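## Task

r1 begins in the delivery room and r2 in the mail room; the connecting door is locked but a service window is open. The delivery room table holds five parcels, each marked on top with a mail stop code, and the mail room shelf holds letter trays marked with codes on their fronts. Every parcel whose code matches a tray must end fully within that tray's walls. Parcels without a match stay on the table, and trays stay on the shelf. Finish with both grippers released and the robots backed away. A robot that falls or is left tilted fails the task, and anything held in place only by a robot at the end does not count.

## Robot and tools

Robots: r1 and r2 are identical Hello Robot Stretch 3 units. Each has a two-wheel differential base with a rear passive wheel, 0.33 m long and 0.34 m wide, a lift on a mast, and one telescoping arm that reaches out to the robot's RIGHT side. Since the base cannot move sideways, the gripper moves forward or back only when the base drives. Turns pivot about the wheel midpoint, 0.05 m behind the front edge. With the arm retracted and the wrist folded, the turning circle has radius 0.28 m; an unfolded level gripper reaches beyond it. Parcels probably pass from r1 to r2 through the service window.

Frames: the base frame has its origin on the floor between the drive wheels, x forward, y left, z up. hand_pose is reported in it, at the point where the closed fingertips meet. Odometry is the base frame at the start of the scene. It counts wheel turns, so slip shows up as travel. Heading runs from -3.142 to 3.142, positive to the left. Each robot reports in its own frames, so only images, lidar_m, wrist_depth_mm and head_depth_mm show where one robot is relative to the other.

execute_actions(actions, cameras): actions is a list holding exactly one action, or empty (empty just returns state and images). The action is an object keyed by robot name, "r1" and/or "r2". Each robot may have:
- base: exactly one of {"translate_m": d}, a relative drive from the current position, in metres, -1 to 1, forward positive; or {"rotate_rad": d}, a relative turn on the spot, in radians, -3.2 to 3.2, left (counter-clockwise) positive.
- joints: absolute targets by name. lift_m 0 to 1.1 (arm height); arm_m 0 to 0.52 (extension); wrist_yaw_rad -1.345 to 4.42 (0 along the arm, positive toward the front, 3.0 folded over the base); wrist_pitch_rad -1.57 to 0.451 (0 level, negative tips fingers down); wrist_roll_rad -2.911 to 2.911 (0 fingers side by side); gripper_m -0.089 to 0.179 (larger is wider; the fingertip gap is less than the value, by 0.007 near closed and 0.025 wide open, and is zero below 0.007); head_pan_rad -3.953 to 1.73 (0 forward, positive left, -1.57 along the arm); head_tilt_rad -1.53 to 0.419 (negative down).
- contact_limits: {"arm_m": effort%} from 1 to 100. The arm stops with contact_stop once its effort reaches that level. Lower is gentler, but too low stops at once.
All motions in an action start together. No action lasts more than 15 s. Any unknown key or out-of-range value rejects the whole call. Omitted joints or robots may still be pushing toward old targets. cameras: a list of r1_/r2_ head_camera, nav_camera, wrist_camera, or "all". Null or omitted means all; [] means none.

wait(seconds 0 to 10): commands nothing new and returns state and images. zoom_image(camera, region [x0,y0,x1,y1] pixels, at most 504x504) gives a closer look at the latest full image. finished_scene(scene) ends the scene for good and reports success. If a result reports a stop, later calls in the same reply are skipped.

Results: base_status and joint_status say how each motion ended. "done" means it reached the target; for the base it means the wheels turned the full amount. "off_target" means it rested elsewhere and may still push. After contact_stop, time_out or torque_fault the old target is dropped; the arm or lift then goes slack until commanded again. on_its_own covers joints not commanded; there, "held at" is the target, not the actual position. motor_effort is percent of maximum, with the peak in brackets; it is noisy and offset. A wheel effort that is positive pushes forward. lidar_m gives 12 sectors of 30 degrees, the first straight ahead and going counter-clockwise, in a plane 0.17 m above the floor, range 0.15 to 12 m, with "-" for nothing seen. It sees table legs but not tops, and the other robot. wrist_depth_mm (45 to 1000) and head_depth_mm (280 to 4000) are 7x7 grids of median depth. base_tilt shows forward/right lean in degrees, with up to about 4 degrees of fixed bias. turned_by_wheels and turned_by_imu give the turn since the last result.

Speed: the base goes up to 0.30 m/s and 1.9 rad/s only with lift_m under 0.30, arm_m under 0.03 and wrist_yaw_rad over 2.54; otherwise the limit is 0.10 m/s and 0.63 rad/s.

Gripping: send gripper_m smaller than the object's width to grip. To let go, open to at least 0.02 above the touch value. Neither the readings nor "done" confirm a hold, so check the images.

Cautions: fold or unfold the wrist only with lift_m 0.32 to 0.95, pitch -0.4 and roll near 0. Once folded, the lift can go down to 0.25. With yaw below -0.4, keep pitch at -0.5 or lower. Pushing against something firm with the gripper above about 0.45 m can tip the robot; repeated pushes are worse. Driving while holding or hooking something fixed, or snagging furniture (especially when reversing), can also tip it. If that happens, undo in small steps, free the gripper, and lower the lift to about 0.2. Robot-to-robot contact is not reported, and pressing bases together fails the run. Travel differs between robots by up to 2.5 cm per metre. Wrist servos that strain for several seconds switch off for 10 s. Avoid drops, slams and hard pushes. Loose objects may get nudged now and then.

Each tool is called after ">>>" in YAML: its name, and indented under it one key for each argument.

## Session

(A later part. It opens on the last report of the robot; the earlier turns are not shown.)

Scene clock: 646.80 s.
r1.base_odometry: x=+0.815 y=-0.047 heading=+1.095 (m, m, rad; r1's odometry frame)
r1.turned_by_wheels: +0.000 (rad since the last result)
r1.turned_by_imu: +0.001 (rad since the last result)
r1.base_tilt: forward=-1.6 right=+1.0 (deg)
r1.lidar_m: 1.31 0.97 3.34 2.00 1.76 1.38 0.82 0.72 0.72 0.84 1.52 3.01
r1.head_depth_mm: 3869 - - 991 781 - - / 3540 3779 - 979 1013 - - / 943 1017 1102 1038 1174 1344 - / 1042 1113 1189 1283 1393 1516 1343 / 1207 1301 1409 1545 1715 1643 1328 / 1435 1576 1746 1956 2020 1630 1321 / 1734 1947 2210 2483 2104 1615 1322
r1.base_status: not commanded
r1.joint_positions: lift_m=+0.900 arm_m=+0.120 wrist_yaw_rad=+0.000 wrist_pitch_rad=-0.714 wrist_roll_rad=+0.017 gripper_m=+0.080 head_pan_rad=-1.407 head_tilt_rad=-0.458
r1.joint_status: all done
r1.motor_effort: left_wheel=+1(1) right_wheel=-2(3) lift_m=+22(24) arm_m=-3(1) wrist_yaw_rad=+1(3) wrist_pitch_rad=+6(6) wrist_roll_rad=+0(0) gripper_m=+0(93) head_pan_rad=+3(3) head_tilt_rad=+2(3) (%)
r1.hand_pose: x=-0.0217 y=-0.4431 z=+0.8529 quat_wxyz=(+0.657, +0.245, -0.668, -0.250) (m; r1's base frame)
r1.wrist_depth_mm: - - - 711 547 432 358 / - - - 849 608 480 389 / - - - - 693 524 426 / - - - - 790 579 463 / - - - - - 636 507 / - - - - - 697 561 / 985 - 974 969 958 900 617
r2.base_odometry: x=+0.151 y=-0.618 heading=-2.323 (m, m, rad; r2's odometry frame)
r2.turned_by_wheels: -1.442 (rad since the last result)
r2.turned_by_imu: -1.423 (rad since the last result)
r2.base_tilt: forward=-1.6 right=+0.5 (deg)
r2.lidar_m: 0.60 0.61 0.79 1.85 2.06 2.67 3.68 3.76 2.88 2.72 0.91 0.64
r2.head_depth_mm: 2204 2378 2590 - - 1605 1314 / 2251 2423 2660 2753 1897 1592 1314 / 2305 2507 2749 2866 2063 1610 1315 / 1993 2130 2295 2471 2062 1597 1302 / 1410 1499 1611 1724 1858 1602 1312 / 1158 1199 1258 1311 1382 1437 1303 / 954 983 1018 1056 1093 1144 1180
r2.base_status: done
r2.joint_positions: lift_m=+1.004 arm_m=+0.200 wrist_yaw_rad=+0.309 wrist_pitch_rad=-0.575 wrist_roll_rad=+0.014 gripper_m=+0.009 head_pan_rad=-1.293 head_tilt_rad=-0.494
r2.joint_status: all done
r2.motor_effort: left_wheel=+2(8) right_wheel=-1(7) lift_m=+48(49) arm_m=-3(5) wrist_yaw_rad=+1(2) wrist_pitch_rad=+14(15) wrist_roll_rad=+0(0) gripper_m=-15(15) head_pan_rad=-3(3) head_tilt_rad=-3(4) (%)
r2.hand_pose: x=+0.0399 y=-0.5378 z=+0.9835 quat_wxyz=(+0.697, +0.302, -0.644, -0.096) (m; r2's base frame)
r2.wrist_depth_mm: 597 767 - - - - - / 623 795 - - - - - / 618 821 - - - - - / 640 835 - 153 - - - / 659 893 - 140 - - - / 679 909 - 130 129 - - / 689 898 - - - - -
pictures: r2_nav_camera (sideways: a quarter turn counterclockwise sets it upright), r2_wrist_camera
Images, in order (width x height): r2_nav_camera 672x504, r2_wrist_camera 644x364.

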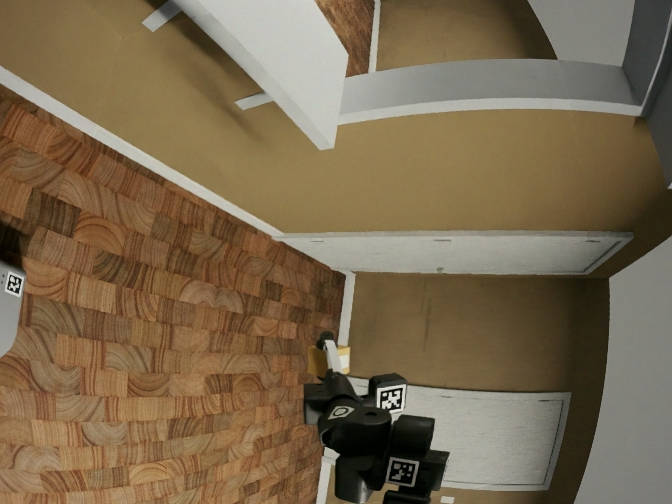

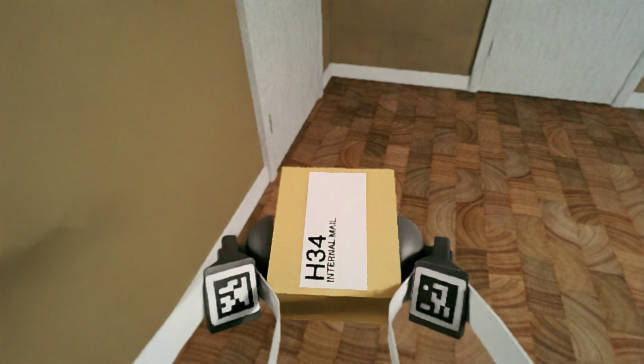

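>>> execute_actions:
  actions:
    - {"r1":{"joints":{"arm_m":0.0,"lift_m":0.6,"wrist_pitch_rad":-0.4,"wrist_yaw_rad":2.65,"gripper_m":0.05,"head_pan_rad":0.42,"head_tilt_rad":-0.35}},"r2":{"base":{"translate_m":-0.66},"joints":{"lift_m":0.292,"arm_m":0.0,"wrist_yaw_rad":2.65,"head_pan_rad":-3.1,"head_tilt_rad":-0.3}}}
  cameras: ["r1_head_camera","r2_wrist_camera","r2_head_camera"]

Scene clock: 659.13 s.
r1.base_odometry: x=+0.815 y=-0.047 heading=+1.095 (m, m, rad; r1's odometry frame)
r1.turned_by_wheels: +0.000 (rad since the last result)
r1.turned_by_imu: +0.002 (rad since the last result)
r1.base_tilt: forward=-1.6 right=+1.0 (deg)
r1.lidar_m: 1.31 0.97 3.38 2.00 1.76 1.38 0.82 0.72 0.72 0.84 1.51 2.99
r1.head_depth_mm: 3708 - - - 1317 1665 1463 / 3445 3745 - 1693 1274 1865 1457 / 3372 3528 3806 1685 1187 1843 1452 / 3229 3494 3596 1652 1168 1829 1444 / 3085 3390 3500 1640 1158 1519 1316 / 3002 3189 3376 2112 2325 1756 1426 / 2910 3050 3175 3379 2434 1817 1424
r1.base_status: not commanded
r1.joint_positions: lift_m=+0.600 arm_m=+0.003 wrist_yaw_rad=+2.648 wrist_pitch_rad=-0.421 wrist_roll_rad=+0.017 gripper_m=+0.050 head_pan_rad=+0.413 head_tilt_rad=-0.359
r1.joint_status: all done
joint sent to its limit — the command would take r1.arm_m past its lower limit, so that joint was sent only as far as its limit.
r1.motor_effort: left_wheel=+2(2) right_wheel=-3(3) lift_m=+22(24) arm_m=-2(4) wrist_yaw_rad=+1(0) wrist_pitch_rad=+8(9) wrist_roll_rad=+0(0) gripper_m=+0(90) head_pan_rad=+4(47) head_tilt_rad=+3(14) (%)
r1.hand_pose: x=+0.0848 y=+0.0495 z=+0.6121 quat_wxyz=(+0.312, +0.712, -0.028, +0.628) (m; r1's base frame)
r1.wrist_depth_mm: - - - - - - - / - - - - - - - / - - - - - - - / - - - - - - - / - - - - - - - / - 915 918 883 839 869 828 / 786 - 798 759 772 752 730
r2.base_odometry: x=+0.602 y=-0.137 heading=-2.323 (m, m, rad; r2's odometry frame)
r2.turned_by_wheels: +0.000 (rad since the last result)
r2.turned_by_imu: +0.001 (rad since the last result)
r2.base_tilt: forward=-1.6 right=+0.5 (deg)
r2.lidar_m: 1.25 1.28 1.67 1.97 2.01 2.62 3.02 3.08 2.94 2.75 1.92 1.33
r2.head_depth_mm: 2696 2761 2949 3082 2812 1938 1520 / 2674 2820 2937 3092 2779 1953 1521 / 2630 2785 2933 3103 2758 1964 1512 / 2615 2824 2987 3087 2767 1968 1527 / 2707 2815 2950 3172 2804 1957 1524 / 2684 2811 3034 3122 2747 1967 1531 / 2674 2791 2964 3180 2809 1986 1533
r2.base_status: done
r2.joint_positions: lift_m=+0.293 arm_m=+0.000 wrist_yaw_rad=+2.648 wrist_pitch_rad=-0.574 wrist_roll_rad=+0.014 gripper_m=+0.009 head_pan_rad=-3.093 head_tilt_rad=-0.308
r2.joint_status: all done
r2.motor_effort: left_wheel=+2(11) right_wheel=-2(7) lift_m=+18(47) arm_m=-3(3) wrist_yaw_rad=+2(3) wrist_pitch_rad=+13(14) wrist_roll_rad=+0(0) gripper_m=-15(15) head_pan_rad=-3(45) head_tilt_rad=+4(25) (%)
r2.hand_pose: x=+0.0745 y=+0.0326 z=+0.2720 quat_wxyz=(+0.360, +0.710, +0.026, +0.604) (m; r2's base frame)
r2.wrist_depth_mm: - - - - - - - / 926 925 911 902 895 858 892 / 734 739 739 713 714 727 694 / 624 617 610 152 575 585 583 / - 527 531 139 503 504 507 / - - - 130 130 443 442 / - - - 391 393 398 398
pictures: r1_head_camera (sideways: a quarter turn clockwise sets it upright), r2_head_camera (sideways: a quarter turn clockwise sets it upright), r2_wrist_camera
Images, in order (width x height): r1_head_camera 896x504, r2_head_camera 896x504, r2_wrist_camera 644x364.

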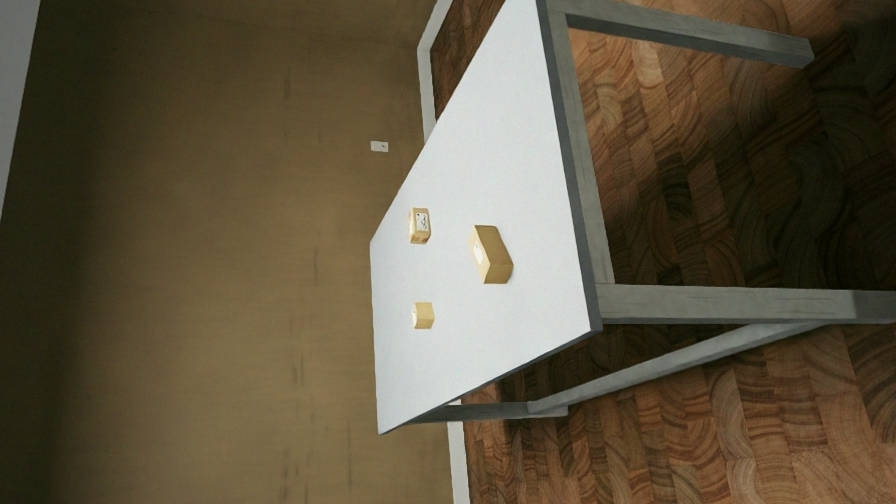

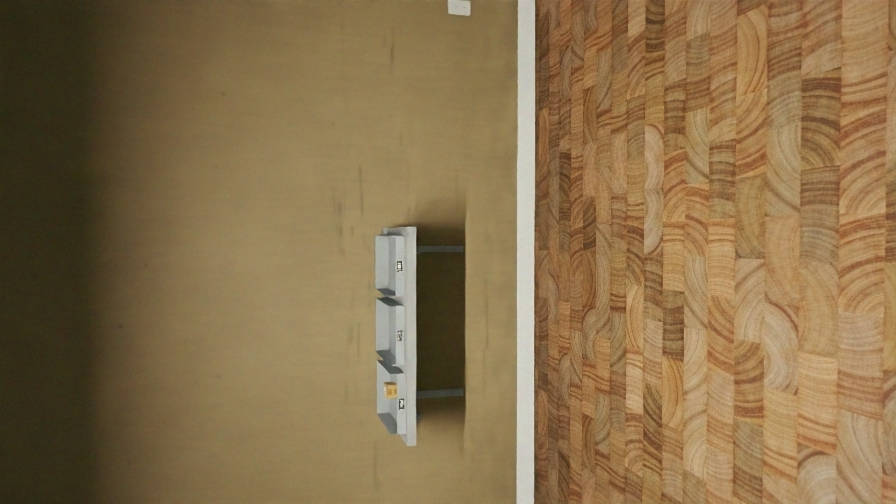

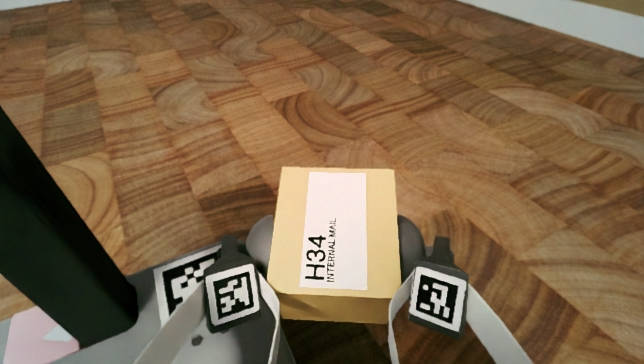

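>>> execute_actions:
  actions:
    - {"r2":{"base":{"translate_m":-1.0}}}
  cameras: []

>>> execute_actions:
  actions:
    - {"r2":{"base":{"translate_m":-0.6},"joints":{"head_tilt_rad":-0.45,"head_pan_rad":-2.95}}}
  cameras: ["r2_head_camera"]

Scene clock: 668.03 s.
r1.base_odometry: x=+0.815 y=-0.047 heading=+1.095 (m, m, rad; r1's odometry frame)
r1.turned_by_wheels: +0.000 (rad since the last result)
r1.turned_by_imu: +0.001 (rad since the last result)
r1.base_tilt: forward=-1.5 right=+1.1 (deg)
r1.lidar_m: 1.31 0.97 3.35 2.00 1.75 1.37 0.82 0.72 0.72 0.84 1.52 3.00
r1.head_depth_mm: 3668 - - - 1316 1657 1456 / 3479 3672 - 1695 1274 1855 1468 / 3373 3538 3820 1675 1189 1832 1449 / 3267 3450 3639 1636 1168 1821 1444 / 3130 3309 3526 1627 1157 1506 1313 / 3004 3183 3402 2109 2337 1762 1433 / 2902 3073 3284 3379 2408 1789 1422
r1.base_status: not commanded
r1.joint_positions: lift_m=+0.600 arm_m=+0.003 wrist_yaw_rad=+2.648 wrist_pitch_rad=-0.421 wrist_roll_rad=+0.017 gripper_m=+0.050 head_pan_rad=+0.413 head_tilt_rad=-0.359
r1.joint_status: not commanded
r1.motor_effort: left_wheel=+1(1) right_wheel=-3(3) lift_m=+22(22) arm_m=-2(2) wrist_yaw_rad=+1(2) wrist_pitch_rad=+9(8) wrist_roll_rad=+0(0) gripper_m=-1(0) head_pan_rad=+3(3) head_tilt_rad=+4(3) (%)
r1.hand_pose: x=+0.0848 y=+0.0495 z=+0.6121 quat_wxyz=(+0.312, +0.712, -0.028, +0.628) (m; r1's base frame)
r1.wrist_depth_mm: - - - - - - - / - - - - - - - / - - - - - - - / - - - - - - - / - - - - - - 1000 / - 936 872 896 842 865 826 / 762 - 785 776 748 741 730
r2.base_odometry: x=+1.285 y=+0.594 heading=-2.323 (m, m, rad; r2's odometry frame)
r2.turned_by_wheels: +0.000 (rad since the last result)
r2.turned_by_imu: +0.001 (rad since the last result)
r2.base_tilt: forward=-1.6 right=+0.5 (deg)
r2.lidar_m: 2.24 2.29 2.02 1.90 1.94 2.17 2.05 2.09 2.73 2.84 2.88 2.38
r2.head_depth_mm: 1779 1865 1962 2075 2222 1962 1523 / 1775 1864 1962 2100 2203 1989 1520 / 1779 1871 1975 2066 2217 1953 1521 / 1776 1867 1976 2047 2218 1980 1521 / 1779 1883 1990 2035 2226 1979 1523 / 1803 1887 1991 2043 2225 1973 1529 / 1782 1893 1988 2017 2222 1972 1524
r2.base_status: done
r2.joint_positions: lift_m=+0.293 arm_m=+0.000 wrist_yaw_rad=+2.648 wrist_pitch_rad=-0.574 wrist_roll_rad=+0.014 gripper_m=+0.009 head_pan_rad=-3.093 head_tilt_rad=-0.308
r2.joint_status: not commanded
r2.motor_effort: left_wheel=+2(6) right_wheel=-2(8) lift_m=+18(18) arm_m=-3(4) wrist_yaw_rad=+1(2) wrist_pitch_rad=+13(13) wrist_roll_rad=+0(0) gripper_m=-15(15) head_pan_rad=-4(4) head_tilt_rad=+4(3) (%)
r2.hand_pose: x=+0.0745 y=+0.0326 z=+0.2720 quat_wxyz=(+0.360, +0.710, +0.026, +0.604) (m; r2's base frame)
r2.wrist_depth_mm: - - - - - - - / 966 930 929 898 913 869 879 / 753 734 721 721 711 711 711 / 632 620 606 152 571 587 583 / - 527 545 139 498 521 507 / - - - 131 129 444 445 / - - - 396 395 394 391
pictures: none
No camera images: the call's "cameras" was empty. Leave "cameras" out to get every camera's image.

Scene clock: 671.67 s.
r1.base_odometry: x=+0.815 y=-0.047 heading=+1.095 (m, m, rad; r1's odometry frame)
r1.turned_by_wheels: +0.000 (rad since the last result)
r1.turned_by_imu: +0.000 (rad since the last result)
r1.base_tilt: forward=-1.6 right=+1.0 (deg)
r1.lidar_m: 1.31 0.97 3.37 2.00 1.76 1.37 0.82 0.72 0.72 0.84 1.52 2.99
r1.head_depth_mm: 3732 - - - 1319 1668 1465 / 3489 3671 - 1701 1271 1866 1453 / 3373 3625 3884 1661 1186 1835 1442 / 3235 3437 3669 1649 1171 1833 1447 / 3090 3350 3557 1630 1156 1506 1310 / 2978 3199 3423 2118 2353 1754 1430 / 2980 3070 3258 3385 2397 1801 1409
r1.base_status: not commanded
r1.joint_positions: lift_m=+0.600 arm_m=+0.003 wrist_yaw_rad=+2.648 wrist_pitch_rad=-0.421 wrist_roll_rad=+0.017 gripper_m=+0.050 head_pan_rad=+0.413 head_tilt_rad=-0.359
r1.joint_status: not commanded
r1.motor_effort: left_wheel=+1(1) right_wheel=-2(3) lift_m=+22(22) arm_m=-2(2) wrist_yaw_rad=+2(2) wrist_pitch_rad=+9(9) wrist_roll_rad=+0(0) gripper_m=+0(0) head_pan_rad=+4(3) head_tilt_rad=+4(3) (%)
r1.hand_pose: x=+0.0848 y=+0.0495 z=+0.6121 quat_wxyz=(+0.312, +0.712, -0.028, +0.628) (m; r1's base frame)
r1.wrist_depth_mm: - - - - - - - / - - - - - - - / - - - - - - - / - - - - - - - / - - - - - - 984 / - 903 895 891 828 862 839 / 792 - 773 783 761 734 733
r2.base_odometry: x=+1.695 y=+1.032 heading=-2.323 (m, m, rad; r2's odometry frame)
r2.turned_by_wheels: +0.000 (rad since the last result)
r2.turned_by_imu: +0.000 (rad since the last result)
r2.base_tilt: forward=-1.6 right=+0.4 (deg)
r2.lidar_m: 2.84 2.84 1.97 1.86 1.90 1.54 1.46 1.48 1.94 2.88 2.94 3.00
r2.head_depth_mm: 1181 1262 1355 1485 1618 1674 1352 / 1196 1281 1380 1525 1645 1683 1348 / 1210 1307 1409 1483 1657 1682 1363 / 1234 1342 1437 1342 1713 1681 1353 / 1256 1355 1456 1312 1757 1676 1367 / 1275 1378 1491 1344 1790 1682 1360 / 1296 1396 1515 1319 1825 1699 1369
r2.base_status: done
r2.joint_positions: lift_m=+0.293 arm_m=+0.000 wrist_yaw_rad=+2.648 wrist_pitch_rad=-0.574 wrist_roll_rad=+0.014 gripper_m=+0.009 head_pan_rad=-2.957 head_tilt_rad=-0.445
r2.joint_status: all done
r2.motor_effort: left_wheel=+2(7) right_wheel=-2(8) lift_m=+18(18) arm_m=-3(3) wrist_yaw_rad=+1(2) wrist_pitch_rad=+13(13) wrist_roll_rad=+0(0) gripper_m=-15(15) head_pan_rad=+3(17) head_tilt_rad=-3(17) (%)
r2.hand_pose: x=+0.0745 y=+0.0326 z=+0.2720 quat_wxyz=(+0.360, +0.710, +0.026, +0.604) (m; r2's base frame)
r2.wrist_depth_mm: - - - - - - - / 899 899 922 923 893 873 889 / 766 742 731 722 708 714 687 / 631 619 602 152 585 594 583 / - 528 537 139 500 512 506 / - - - 130 129 442 440 / - - - 395 391 397 396
pictures: r2_head_camera (sideways: a quarter turn clockwise sets it upright)
Images, in order (width x height): r2_head_camera 896x504.

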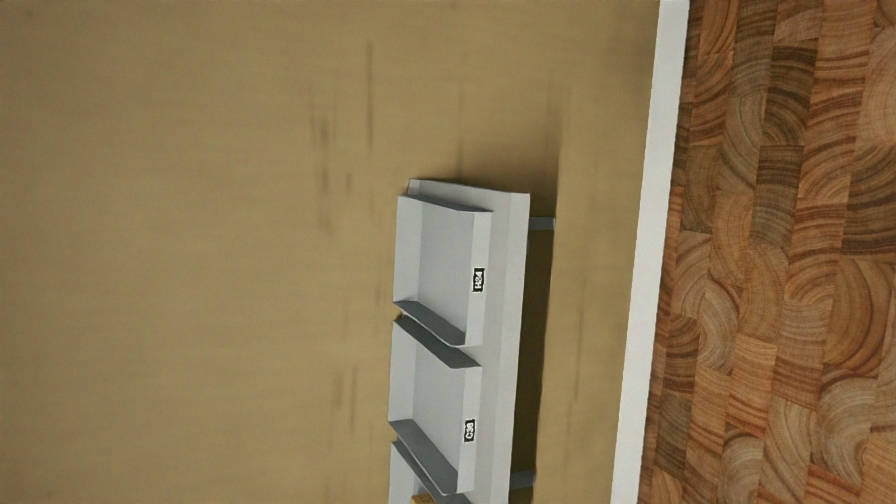

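>>> execute_actions:
  actions:
    - {"r2":{"base":{"translate_m":-0.52},"joints":{"lift_m":0.81,"arm_m":0.25,"wrist_yaw_rad":-0.15,"head_tilt_rad":-0.65,"head_pan_rad":-2.7}}}
  cameras: ["r2_head_camera","r2_wrist_camera"]

Scene clock: 685.63 s.
r1.base_odometry: x=+0.815 y=-0.047 heading=+1.095 (m, m, rad; r1's odometry frame)
r1.turned_by_wheels: +0.000 (rad since the last result)
r1.turned_by_imu: +0.001 (rad since the last result)
r1.base_tilt: forward=-1.5 right=+1.0 (deg)
r1.lidar_m: 1.31 0.97 3.34 2.00 1.76 1.38 0.82 0.72 0.72 0.84 1.52 3.00
r1.head_depth_mm: 3673 - - - 1308 1665 1464 / 3469 3705 - 1696 1271 1854 1456 / 3361 3584 3900 1681 1187 1828 1451 / 3205 3452 3644 1644 1169 1834 1437 / 3118 3317 3492 1635 1156 1507 1315 / 3017 3185 3432 2121 2317 1746 1437 / 2892 3077 3253 3399 2448 1784 1415
r1.base_status: not commanded
r1.joint_positions: lift_m=+0.600 arm_m=+0.003 wrist_yaw_rad=+2.648 wrist_pitch_rad=-0.421 wrist_roll_rad=+0.017 gripper_m=+0.050 head_pan_rad=+0.413 head_tilt_rad=-0.359
r1.joint_status: not commanded
r1.motor_effort: left_wheel=+1(1) right_wheel=-2(2) lift_m=+22(22) arm_m=-2(3) wrist_yaw_rad=+1(1) wrist_pitch_rad=+9(8) wrist_roll_rad=+0(0) gripper_m=+0(0) head_pan_rad=+3(3) head_tilt_rad=+3(4) (%)
r1.hand_pose: x=+0.0848 y=+0.0495 z=+0.6121 quat_wxyz=(+0.312, +0.712, -0.028, +0.628) (m; r1's base frame)
r1.wrist_depth_mm: - - - - - - - / - - - - - - - / - - - - - - - / - - - - - - - / - - - - - - - / - 922 927 893 829 866 874 / 769 - 768 769 757 749 742
r2.base_odometry: x=+2.050 y=+1.411 heading=-2.323 (m, m, rad; r2's odometry frame)
r2.turned_by_wheels: +0.000 (rad since the last result)
r2.turned_by_imu: +0.001 (rad since the last result)
r2.base_tilt: forward=-1.7 right=+0.5 (deg)
r2.lidar_m: 3.34 2.77 1.93 1.82 1.43 0.99 0.94 0.96 1.26 2.92 2.98 3.53
r2.head_depth_mm: 747 823 911 1020 1161 1320 1228 / 778 854 956 960 1204 1364 1201 / 805 897 993 916 715 1420 1207 / 844 931 1039 921 742 1424 1223 / 878 980 1092 884 793 1417 1265 / 919 1031 1135 926 1601 1434 - / 961 1085 1174 924 1651 1425 -
r2.base_status: done
r2.joint_positions: lift_m=+0.809 arm_m=+0.250 wrist_yaw_rad=-0.148 wrist_pitch_rad=-0.574 wrist_roll_rad=+0.014 gripper_m=+0.009 head_pan_rad=-2.707 head_tilt_rad=-0.642
r2.joint_status: all done
r2.motor_effort: left_wheel=+2(6) right_wheel=-1(8) lift_m=+48(46) arm_m=+4(5) wrist_yaw_rad=-2(1) wrist_pitch_rad=+13(13) wrist_roll_rad=+0(0) gripper_m=-15(15) head_pan_rad=+3(23) head_tilt_rad=-5(24) (%)
r2.hand_pose: x=-0.0514 y=-0.5944 z=+0.7887 quat_wxyz=(+0.657, +0.148, -0.695, -0.251) (m; r2's base frame)
r2.wrist_depth_mm: - - - - - - 454 / - - - - - - 884 / - - - - - - 953 / - - - 152 - - 973 / - - - 139 - - 989 / - - - 130 130 - 974 / 915 934 898 907 882 914 894
pictures: r2_head_camera (sideways: a quarter turn clockwise sets it upright), r2_wrist_camera
Images, in order (width x height): r2_head_camera 896x504, r2_wrist_camera 644x364.

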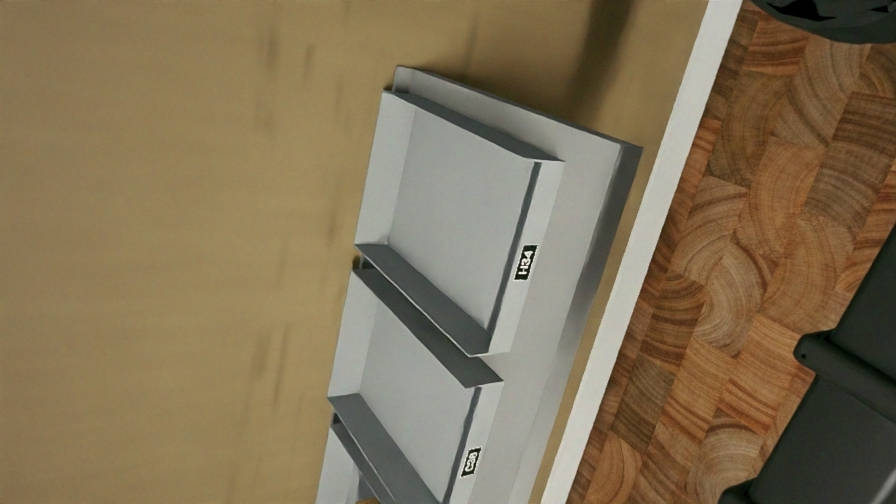

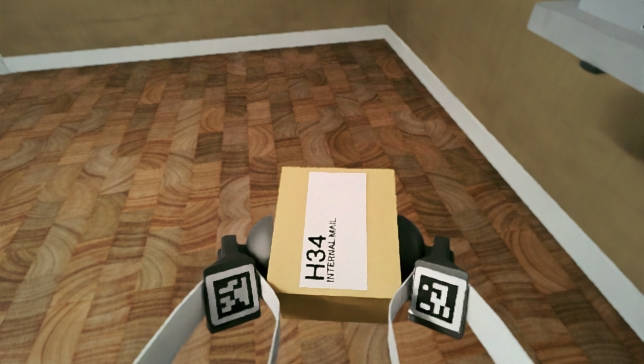

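>>> execute_actions:
  actions:
    - {"r2":{"base":{"rotate_rad":-1.139},"joints":{"lift_m":0.9,"arm_m":0.43,"wrist_pitch_rad":-0.45,"head_tilt_rad":-0.65,"head_pan_rad":-1.4}}}
  cameras: ["r2_head_camera","r2_wrist_camera"]

Scene clock: 695.97 s.
r1.base_odometry: x=+0.815 y=-0.047 heading=+1.095 (m, m, rad; r1's odometry frame)
r1.turned_by_wheels: +0.000 (rad since the last result)
r1.turned_by_imu: +0.001 (rad since the last result)
r1.base_tilt: forward=-1.6 right=+0.9 (deg)
r1.lidar_m: 1.31 0.97 3.36 2.00 1.76 1.37 0.82 0.72 0.72 0.84 1.52 3.01
r1.head_depth_mm: 3641 - - - 1313 1677 1450 / 3494 3688 - 1682 1273 1861 1451 / 3401 3648 3838 1676 1187 1839 1460 / 3291 3470 3705 1655 1170 1822 1443 / 3128 3380 3473 1631 1162 1525 1328 / 2964 3133 3326 2127 2338 1751 1422 / 2919 3102 3273 3407 2428 1789 1429
r1.base_status: not commanded
r1.joint_positions: lift_m=+0.600 arm_m=+0.003 wrist_yaw_rad=+2.648 wrist_pitch_rad=-0.421 wrist_roll_rad=+0.017 gripper_m=+0.050 head_pan_rad=+0.413 head_tilt_rad=-0.359
r1.joint_status: not commanded
r1.motor_effort: left_wheel=+1(1) right_wheel=-3(2) lift_m=+22(22) arm_m=-2(2) wrist_yaw_rad=+1(1) wrist_pitch_rad=+9(9) wrist_roll_rad=+0(0) gripper_m=+0(0) head_pan_rad=+4(3) head_tilt_rad=+3(4) (%)
r1.hand_pose: x=+0.0848 y=+0.0495 z=+0.6121 quat_wxyz=(+0.312, +0.712, -0.028, +0.628) (m; r1's base frame)
r1.wrist_depth_mm: - - - - - - - / - - - - - - - / - - - - - - - / - - - - - - - / - - - - - - 996 / - 942 902 892 833 876 847 / 777 - 752 767 764 754 722
r2.base_odometry: x=+2.050 y=+1.411 heading=+2.821 (m, m, rad; r2's odometry frame)
r2.turned_by_wheels: -1.139 (rad since the last result)
r2.turned_by_imu: -1.124 (rad since the last result)
r2.base_tilt: forward=-1.6 right=+0.5 (deg)
r2.lidar_m: 2.94 3.59 3.33 3.14 2.00 1.82 1.62 1.03 0.94 0.95 1.16 2.30
r2.head_depth_mm: 773 844 - 880 785 1320 1198 / 817 892 996 880 699 1383 1203 / 860 947 1045 919 738 1422 1204 / 916 1011 1112 858 796 1424 1198 / 975 1093 1161 921 1634 1420 1200 / 1049 1176 1230 927 1738 1437 1205 / 1121 1283 1233 957 1762 1426 1208
r2.base_status: done
r2.joint_positions: lift_m=+0.899 arm_m=+0.430 wrist_yaw_rad=-0.149 wrist_pitch_rad=-0.476 wrist_roll_rad=+0.014 gripper_m=+0.009 head_pan_rad=-1.407 head_tilt_rad=-0.642
r2.joint_status: all done
r2.motor_effort: left_wheel=+2(7) right_wheel=-2(7) lift_m=+49(49) arm_m=+4(3) wrist_yaw_rad=-1(1) wrist_pitch_rad=+14(16) wrist_roll_rad=+0(0) gripper_m=-15(15) head_pan_rad=+3(44) head_tilt_rad=-4(3) (%)
r2.hand_pose: x=-0.0536 y=-0.7889 z=+0.8993 quat_wxyz=(+0.668, +0.114, -0.702, -0.218) (m; r2's base frame)
r2.wrist_depth_mm: 350 322 303 283 263 251 235 / 386 360 330 307 290 271 255 / 431 405 368 340 317 293 278 / 414 377 362 152 334 321 300 / 364 297 352 140 304 336 330 / 261 270 - 130 129 325 367 / 228 249 266 260 262 274 406
pictures: r2_head_camera (sideways: a quarter turn clockwise sets it upright), r2_wrist_camera
Images, in order (width x height): r2_head_camera 896x504, r2_wrist_camera 644x364.

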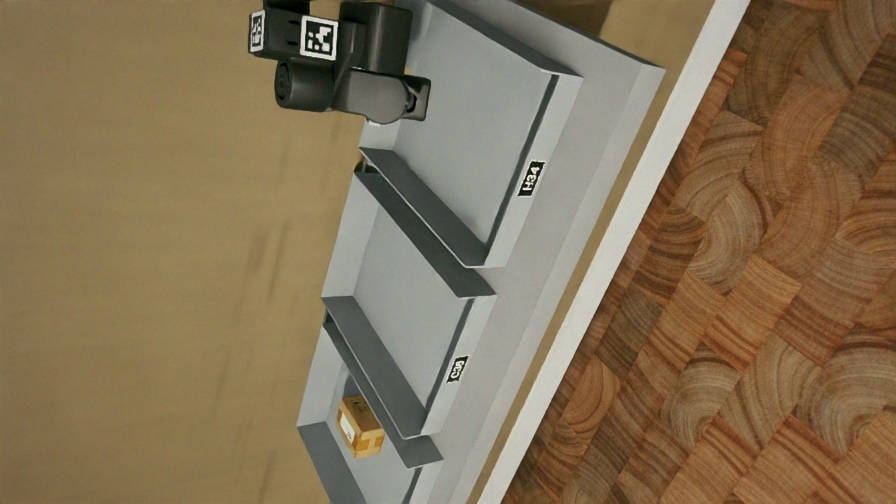

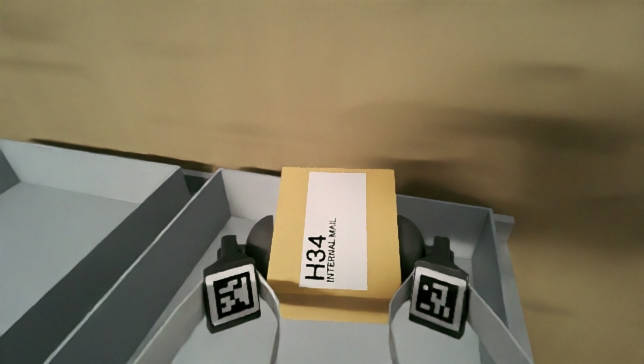

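>>> execute_actions:
  actions:
    - {"r2":{"joints":{"lift_m":0.865,"arm_m":0.465,"wrist_pitch_rad":-0.85}}}
  cameras: ["r2_head_camera","r2_wrist_camera"]

Scene clock: 700.40 s.
r1.base_odometry: x=+0.815 y=-0.047 heading=+1.095 (m, m, rad; r1's odometry frame)
r1.turned_by_wheels: +0.000 (rad since the last result)
r1.turned_by_imu: +0.001 (rad since the last result)
r1.base_tilt: forward=-1.5 right=+0.9 (deg)
r1.lidar_m: 1.31 0.97 3.36 2.00 1.76 1.38 0.82 0.72 0.72 0.84 1.52 3.00
r1.head_depth_mm: 3634 - - - 1314 1680 1457 / 3524 3766 - 1698 1270 1835 1458 / 3353 3591 3772 1686 1189 1844 1449 / 3224 3430 3588 1649 1166 1837 1444 / 3119 3296 3477 1620 1168 1511 1319 / 3033 3158 3355 2134 2331 1766 1431 / 2953 3047 3277 3432 2443 1788 1419
r1.base_status: not commanded
r1.joint_positions: lift_m=+0.600 arm_m=+0.003 wrist_yaw_rad=+2.648 wrist_pitch_rad=-0.421 wrist_roll_rad=+0.017 gripper_m=+0.050 head_pan_rad=+0.413 head_tilt_rad=-0.359
r1.joint_status: not commanded
r1.motor_effort: left_wheel=+1(1) right_wheel=-4(3) lift_m=+22(22) arm_m=-3(2) wrist_yaw_rad=+1(1) wrist_pitch_rad=+8(9) wrist_roll_rad=+0(0) gripper_m=+0(0) head_pan_rad=+3(3) head_tilt_rad=+4(4) (%)
r1.hand_pose: x=+0.0848 y=+0.0495 z=+0.6121 quat_wxyz=(+0.312, +0.712, -0.028, +0.628) (m; r1's base frame)
r1.wrist_depth_mm: - - - - - - - / - - - - - - - / - - - - - - - / - - - - - - - / - - - - - - - / - 934 909 870 829 869 830 / 779 - 763 771 742 747 755
r2.base_odometry: x=+2.050 y=+1.411 heading=+2.821 (m, m, rad; r2's odometry frame)
r2.turned_by_wheels: +0.000 (rad since the last result)
r2.turned_by_imu: +0.000 (rad since the last result)
r2.base_tilt: forward=-1.6 right=+0.5 (deg)
r2.lidar_m: 2.93 3.58 3.33 3.11 2.00 1.82 1.62 1.03 0.94 0.95 1.16 2.30
r2.head_depth_mm: 772 848 891 881 785 1310 1199 / 815 897 991 842 701 1378 1198 / 864 947 1050 921 740 1422 1206 / 915 1020 1105 862 796 1433 1204 / 974 1094 1154 922 1649 1431 1203 / 1046 1185 1232 906 1715 1427 1207 / 1123 1278 1234 957 1758 1436 1209
r2.base_status: not commanded
r2.joint_positions: lift_m=+0.866 arm_m=+0.465 wrist_yaw_rad=-0.149 wrist_pitch_rad=-0.859 wrist_roll_rad=+0.014 gripper_m=+0.009 head_pan_rad=-1.407 head_tilt_rad=-0.642
r2.joint_status: all done
r2.motor_effort: left_wheel=+2(2) right_wheel=-3(2) lift_m=+18(44) arm_m=+4(6) wrist_yaw_rad=-1(1) wrist_pitch_rad=+5(12) wrist_roll_rad=+0(0) gripper_m=-15(15) head_pan_rad=+3(3) head_tilt_rad=-5(5) (%)
r2.hand_pose: x=-0.0437 y=-0.7571 z=+0.7946 quat_wxyz=(+0.615, +0.244, -0.667, -0.343) (m; r2's base frame)
r2.wrist_depth_mm: 223 235 276 260 239 224 248 / 202 230 267 265 261 248 275 / 185 233 239 237 234 228 311 / 192 218 218 153 208 206 169 / 195 201 201 139 192 190 153 / 186 186 - 130 129 175 137 / 172 172 168 167 165 162 125
pictures: r2_head_camera (sideways: a quarter turn clockwise sets it upright), r2_wrist_camera
Images, in order (width x height): r2_head_camera 896x504, r2_wrist_camera 644x364.

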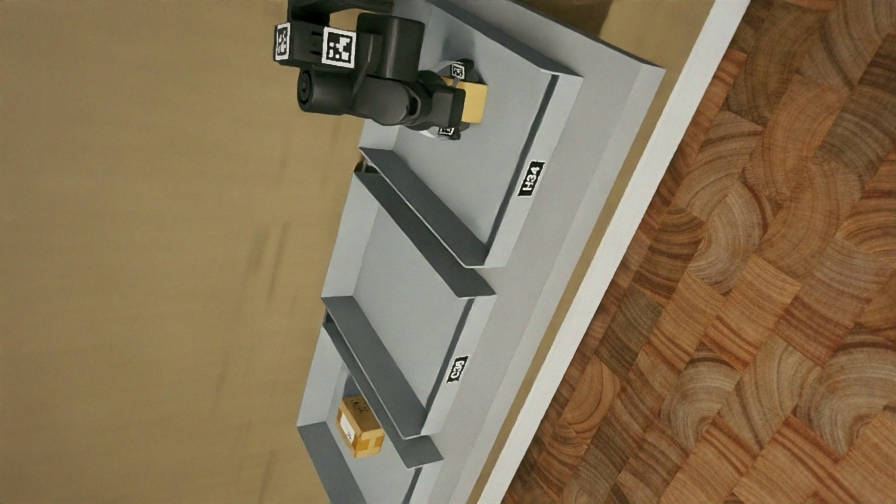

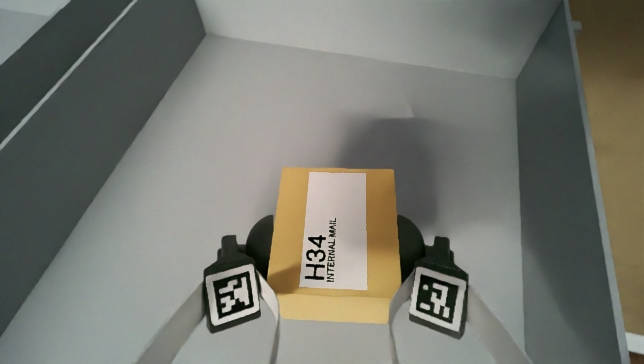

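About 2 mm above the floor. Lower slightly and open.

>>> execute_actions:
  actions:
    - {"r2":{"joints":{"lift_m":0.863,"gripper_m":0.095}}}
  cameras: ["r2_wrist_camera"]

Scene clock: 703.17 s.
r1.base_odometry: x=+0.815 y=-0.047 heading=+1.095 (m, m, rad; r1's odometry frame)
r1.turned_by_wheels: +0.000 (rad since the last result)
r1.turned_by_imu: +0.000 (rad since the last result)
r1.base_tilt: forward=-1.5 right=+1.0 (deg)
r1.lidar_m: 1.30 0.97 3.38 2.00 1.76 1.37 0.82 0.72 0.72 0.84 1.52 2.99
r1.head_depth_mm: 3740 - - - 1315 1672 1468 / 3473 3675 - 1701 1267 1860 1451 / 3363 3597 3817 1670 1189 1854 1454 / 3291 3508 3659 1655 1163 1824 1442 / 3143 3319 3521 1640 1159 1519 1312 / 3009 3205 3407 2115 2340 1766 1429 / 2936 3076 3241 3419 2420 1802 1416
r1.base_status: not commanded
r1.joint_positions: lift_m=+0.600 arm_m=+0.003 wrist_yaw_rad=+2.648 wrist_pitch_rad=-0.421 wrist_roll_rad=+0.017 gripper_m=+0.050 head_pan_rad=+0.413 head_tilt_rad=-0.359
r1.joint_status: not commanded
r1.motor_effort: left_wheel=+1(1) right_wheel=-2(3) lift_m=+22(22) arm_m=-2(2) wrist_yaw_rad=+1(2) wrist_pitch_rad=+9(9) wrist_roll_rad=+0(0) gripper_m=+0(0) head_pan_rad=+3(3) head_tilt_rad=+3(4) (%)
r1.hand_pose: x=+0.0848 y=+0.0495 z=+0.6121 quat_wxyz=(+0.312, +0.712, -0.028, +0.628) (m; r1's base frame)
r1.wrist_depth_mm: - - - - - - - / - - - - - - - / - - - - - - - / - - - - - - - / - - - - - - - / - 914 894 883 836 871 872 / 778 - 782 767 744 754 737
r2.base_odometry: x=+2.050 y=+1.411 heading=+2.821 (m, m, rad; r2's odometry frame)
r2.turned_by_wheels: +0.000 (rad since the last result)
r2.turned_by_imu: +0.000 (rad since the last result)
r2.base_tilt: forward=-1.6 right=+0.5 (deg)
r2.lidar_m: 2.94 3.58 3.33 3.13 2.00 1.82 1.62 1.03 0.94 0.95 1.16 2.30
r2.head_depth_mm: 771 844 893 867 786 1322 1197 / 818 895 988 845 700 1384 1197 / 860 953 1047 918 742 1419 1202 / 915 1017 1109 856 795 1411 1203 / 972 1090 1160 922 1642 1425 1204 / 1043 1167 1241 905 1732 1421 1211 / 1121 1276 1240 952 1757 1432 1205
r2.base_status: not commanded
r2.joint_positions: lift_m=+0.864 arm_m=+0.465 wrist_yaw_rad=-0.149 wrist_pitch_rad=-0.859 wrist_roll_rad=+0.014 gripper_m=+0.095 head_pan_rad=-1.407 head_tilt_rad=-0.642
r2.joint_status: all done
r2.motor_effort: left_wheel=+2(2) right_wheel=-2(2) lift_m=+18(22) arm_m=+4(4) wrist_yaw_rad=-1(1) wrist_pitch_rad=+5(5) wrist_roll_rad=+0(0) gripper_m=+0(80) head_pan_rad=+3(3) head_tilt_rad=-5(4) (%)
r2.hand_pose: x=-0.0437 y=-0.7570 z=+0.7926 quat_wxyz=(+0.615, +0.244, -0.667, -0.344) (m; r2's base frame)
r2.wrist_depth_mm: 218 229 277 259 241 225 246 / 193 228 265 262 257 245 275 / 185 229 237 234 231 225 307 / 191 215 214 154 208 205 165 / 193 199 199 141 190 190 148 / 183 183 178 133 172 169 136 / 170 168 169 167 165 161 121
pictures: r2_wrist_camera
Images, in order (width x height): r2_wrist_camera 644x364.

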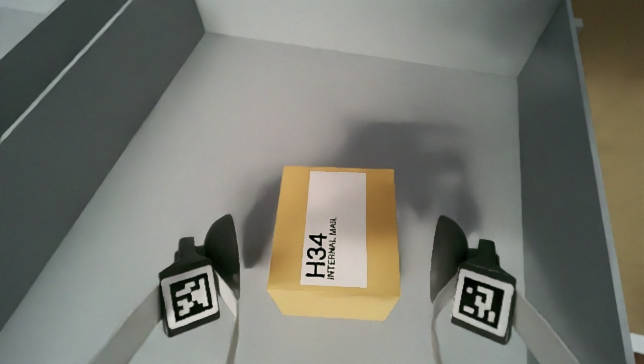

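>>> execute_actions:
  actions:
    - {"r2":{"joints":{"lift_m":1.08,"arm_m":0.1}}}

Scene clock: 709.97 s.
r1.base_odometry: x=+0.815 y=-0.047 heading=+1.095 (m, m, rad; r1's odometry frame)
r1.turned_by_wheels: +0.000 (rad since the last result)
r1.turned_by_imu: +0.001 (rad since the last result)
r1.base_tilt: forward=-1.6 right=+1.0 (deg)
r1.lidar_m: 1.31 0.97 3.37 2.00 1.75 1.38 0.82 0.72 0.72 0.85 1.52 3.00
r1.head_depth_mm: 3610 - - - 1317 1666 1453 / 3502 3722 - 1676 1272 1854 1443 / 3377 3579 3750 1683 1180 1838 1442 / 3290 3486 3648 1659 1175 1832 1432 / 3092 3354 3456 1618 1162 1516 1325 / 3002 3246 3406 2128 2349 1755 1420 / 2900 3043 3254 3428 2432 1793 1428
r1.base_status: not commanded
r1.joint_positions: lift_m=+0.600 arm_m=+0.003 wrist_yaw_rad=+2.648 wrist_pitch_rad=-0.421 wrist_roll_rad=+0.017 gripper_m=+0.050 head_pan_rad=+0.413 head_tilt_rad=-0.359
r1.joint_status: not commanded
r1.motor_effort: left_wheel=+1(1) right_wheel=-2(3) lift_m=+22(23) arm_m=-2(2) wrist_yaw_rad=+2(2) wrist_pitch_rad=+9(8) wrist_roll_rad=+0(0) gripper_m=+0(0) head_pan_rad=+3(3) head_tilt_rad=+4(4) (%)
r1.hand_pose: x=+0.0848 y=+0.0495 z=+0.6121 quat_wxyz=(+0.312, +0.712, -0.028, +0.628) (m; r1's base frame)
r1.wrist_depth_mm: - - - - - - - / - - - - - - - / - - - - - - - / - - - - - - - / - - - - - - 996 / - 912 923 878 843 875 850 / 788 - 765 769 761 750 754
r2.base_odometry: x=+2.050 y=+1.411 heading=+2.821 (m, m, rad; r2's odometry frame)
r2.turned_by_wheels: +0.000 (rad since the last result)
r2.turned_by_imu: +0.000 (rad since the last result)
r2.base_tilt: forward=-1.6 right=+0.5 (deg)
r2.lidar_m: 2.94 3.57 3.33 3.13 2.00 1.82 1.62 1.03 0.94 0.95 1.16 2.29
r2.head_depth_mm: 760 - - - 1130 1319 1199 / 816 894 987 1004 693 1384 1202 / 859 947 1044 920 742 1419 1202 / 916 1016 1112 856 795 1427 1206 / 973 1093 1166 925 1651 1431 1210 / 1045 1181 1237 909 1722 1434 1207 / 1121 1283 1240 948 1753 1444 1210
r2.base_status: not commanded
r2.joint_positions: lift_m=+1.079 arm_m=+0.100 wrist_yaw_rad=-0.149 wrist_pitch_rad=-0.859 wrist_roll_rad=+0.014 gripper_m=+0.095 head_pan_rad=-1.407 head_tilt_rad=-0.642
r2.joint_status: all done
r2.motor_effort: left_wheel=+2(2) right_wheel=-2(2) lift_m=+48(51) arm_m=-3(7) wrist_yaw_rad=-1(1) wrist_pitch_rad=+5(5) wrist_roll_rad=+0(0) gripper_m=+0(0) head_pan_rad=+3(4) head_tilt_rad=-5(5) (%)
r2.hand_pose: x=-0.0437 y=-0.3928 z=+1.0083 quat_wxyz=(+0.615, +0.244, -0.667, -0.344) (m; r2's base frame)
r2.wrist_depth_mm: 606 648 624 628 627 610 563 / 579 576 566 555 724 697 659 / 520 495 517 519 887 820 744 / 505 485 466 468 - 957 866 / - - 471 440 - - - / - - - - - - - / - - - - - - -
pictures: r1_head_camera (sideways: a quarter turn clockwise sets it upright), r1_nav_camera (sideways: a quarter turn counterclockwise sets it upright), r1_wrist_camera, r2_head_camera (sideways: a quarter turn clockwise sets it upright), r2_nav_camera (sideways: a quarter turn counterclockwise sets it upright), r2_wrist_camera
Images, in order (width x height): r1_head_camera 896x504, r1_nav_camera 672x504, r1_wrist_camera 644x364, r2_head_camera 896x504, r2_nav_camera 672x504, r2_wrist_camera 644x364.

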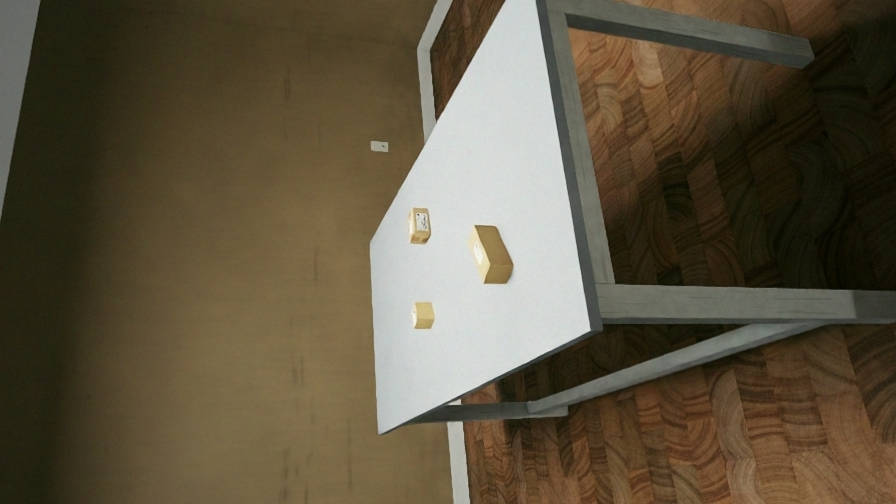

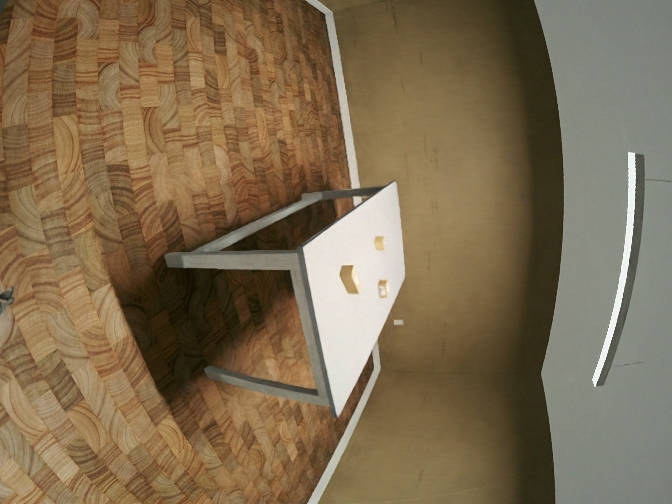

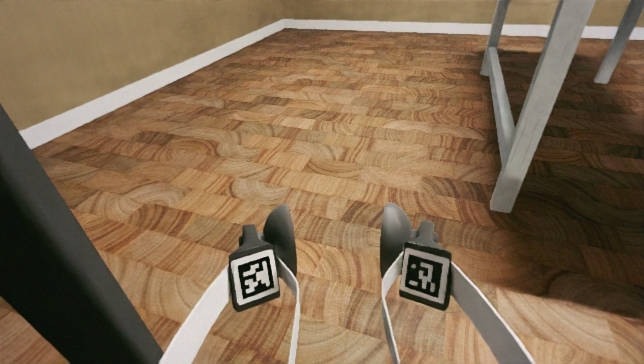

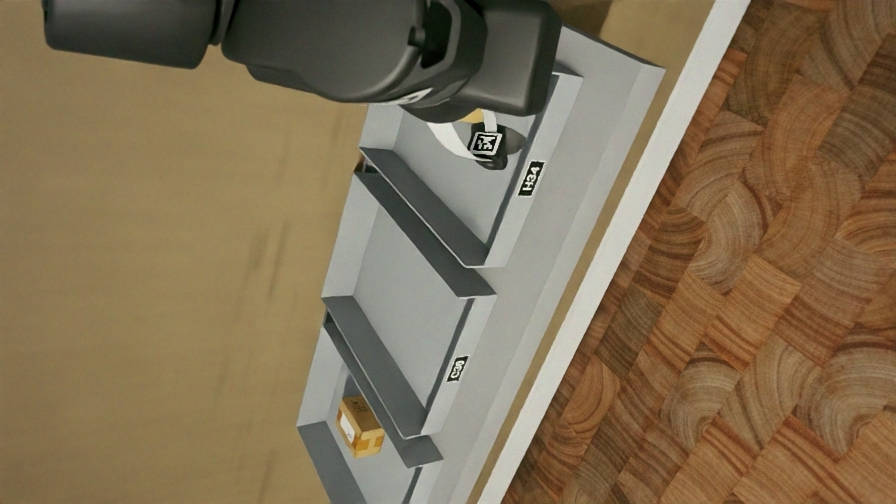

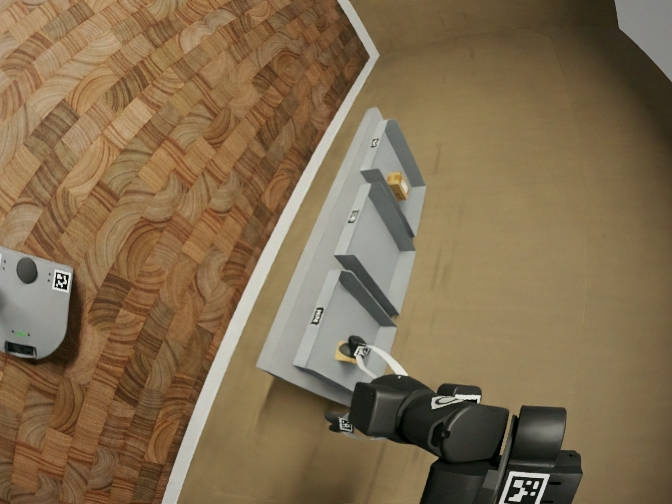

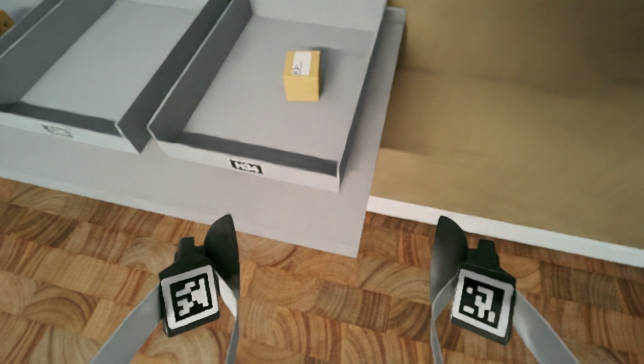

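Both matches delivered; the three others are on the table. Ending scene 1.

>>> finished_scene:
  scene: 1

The scene is finished: the task was done.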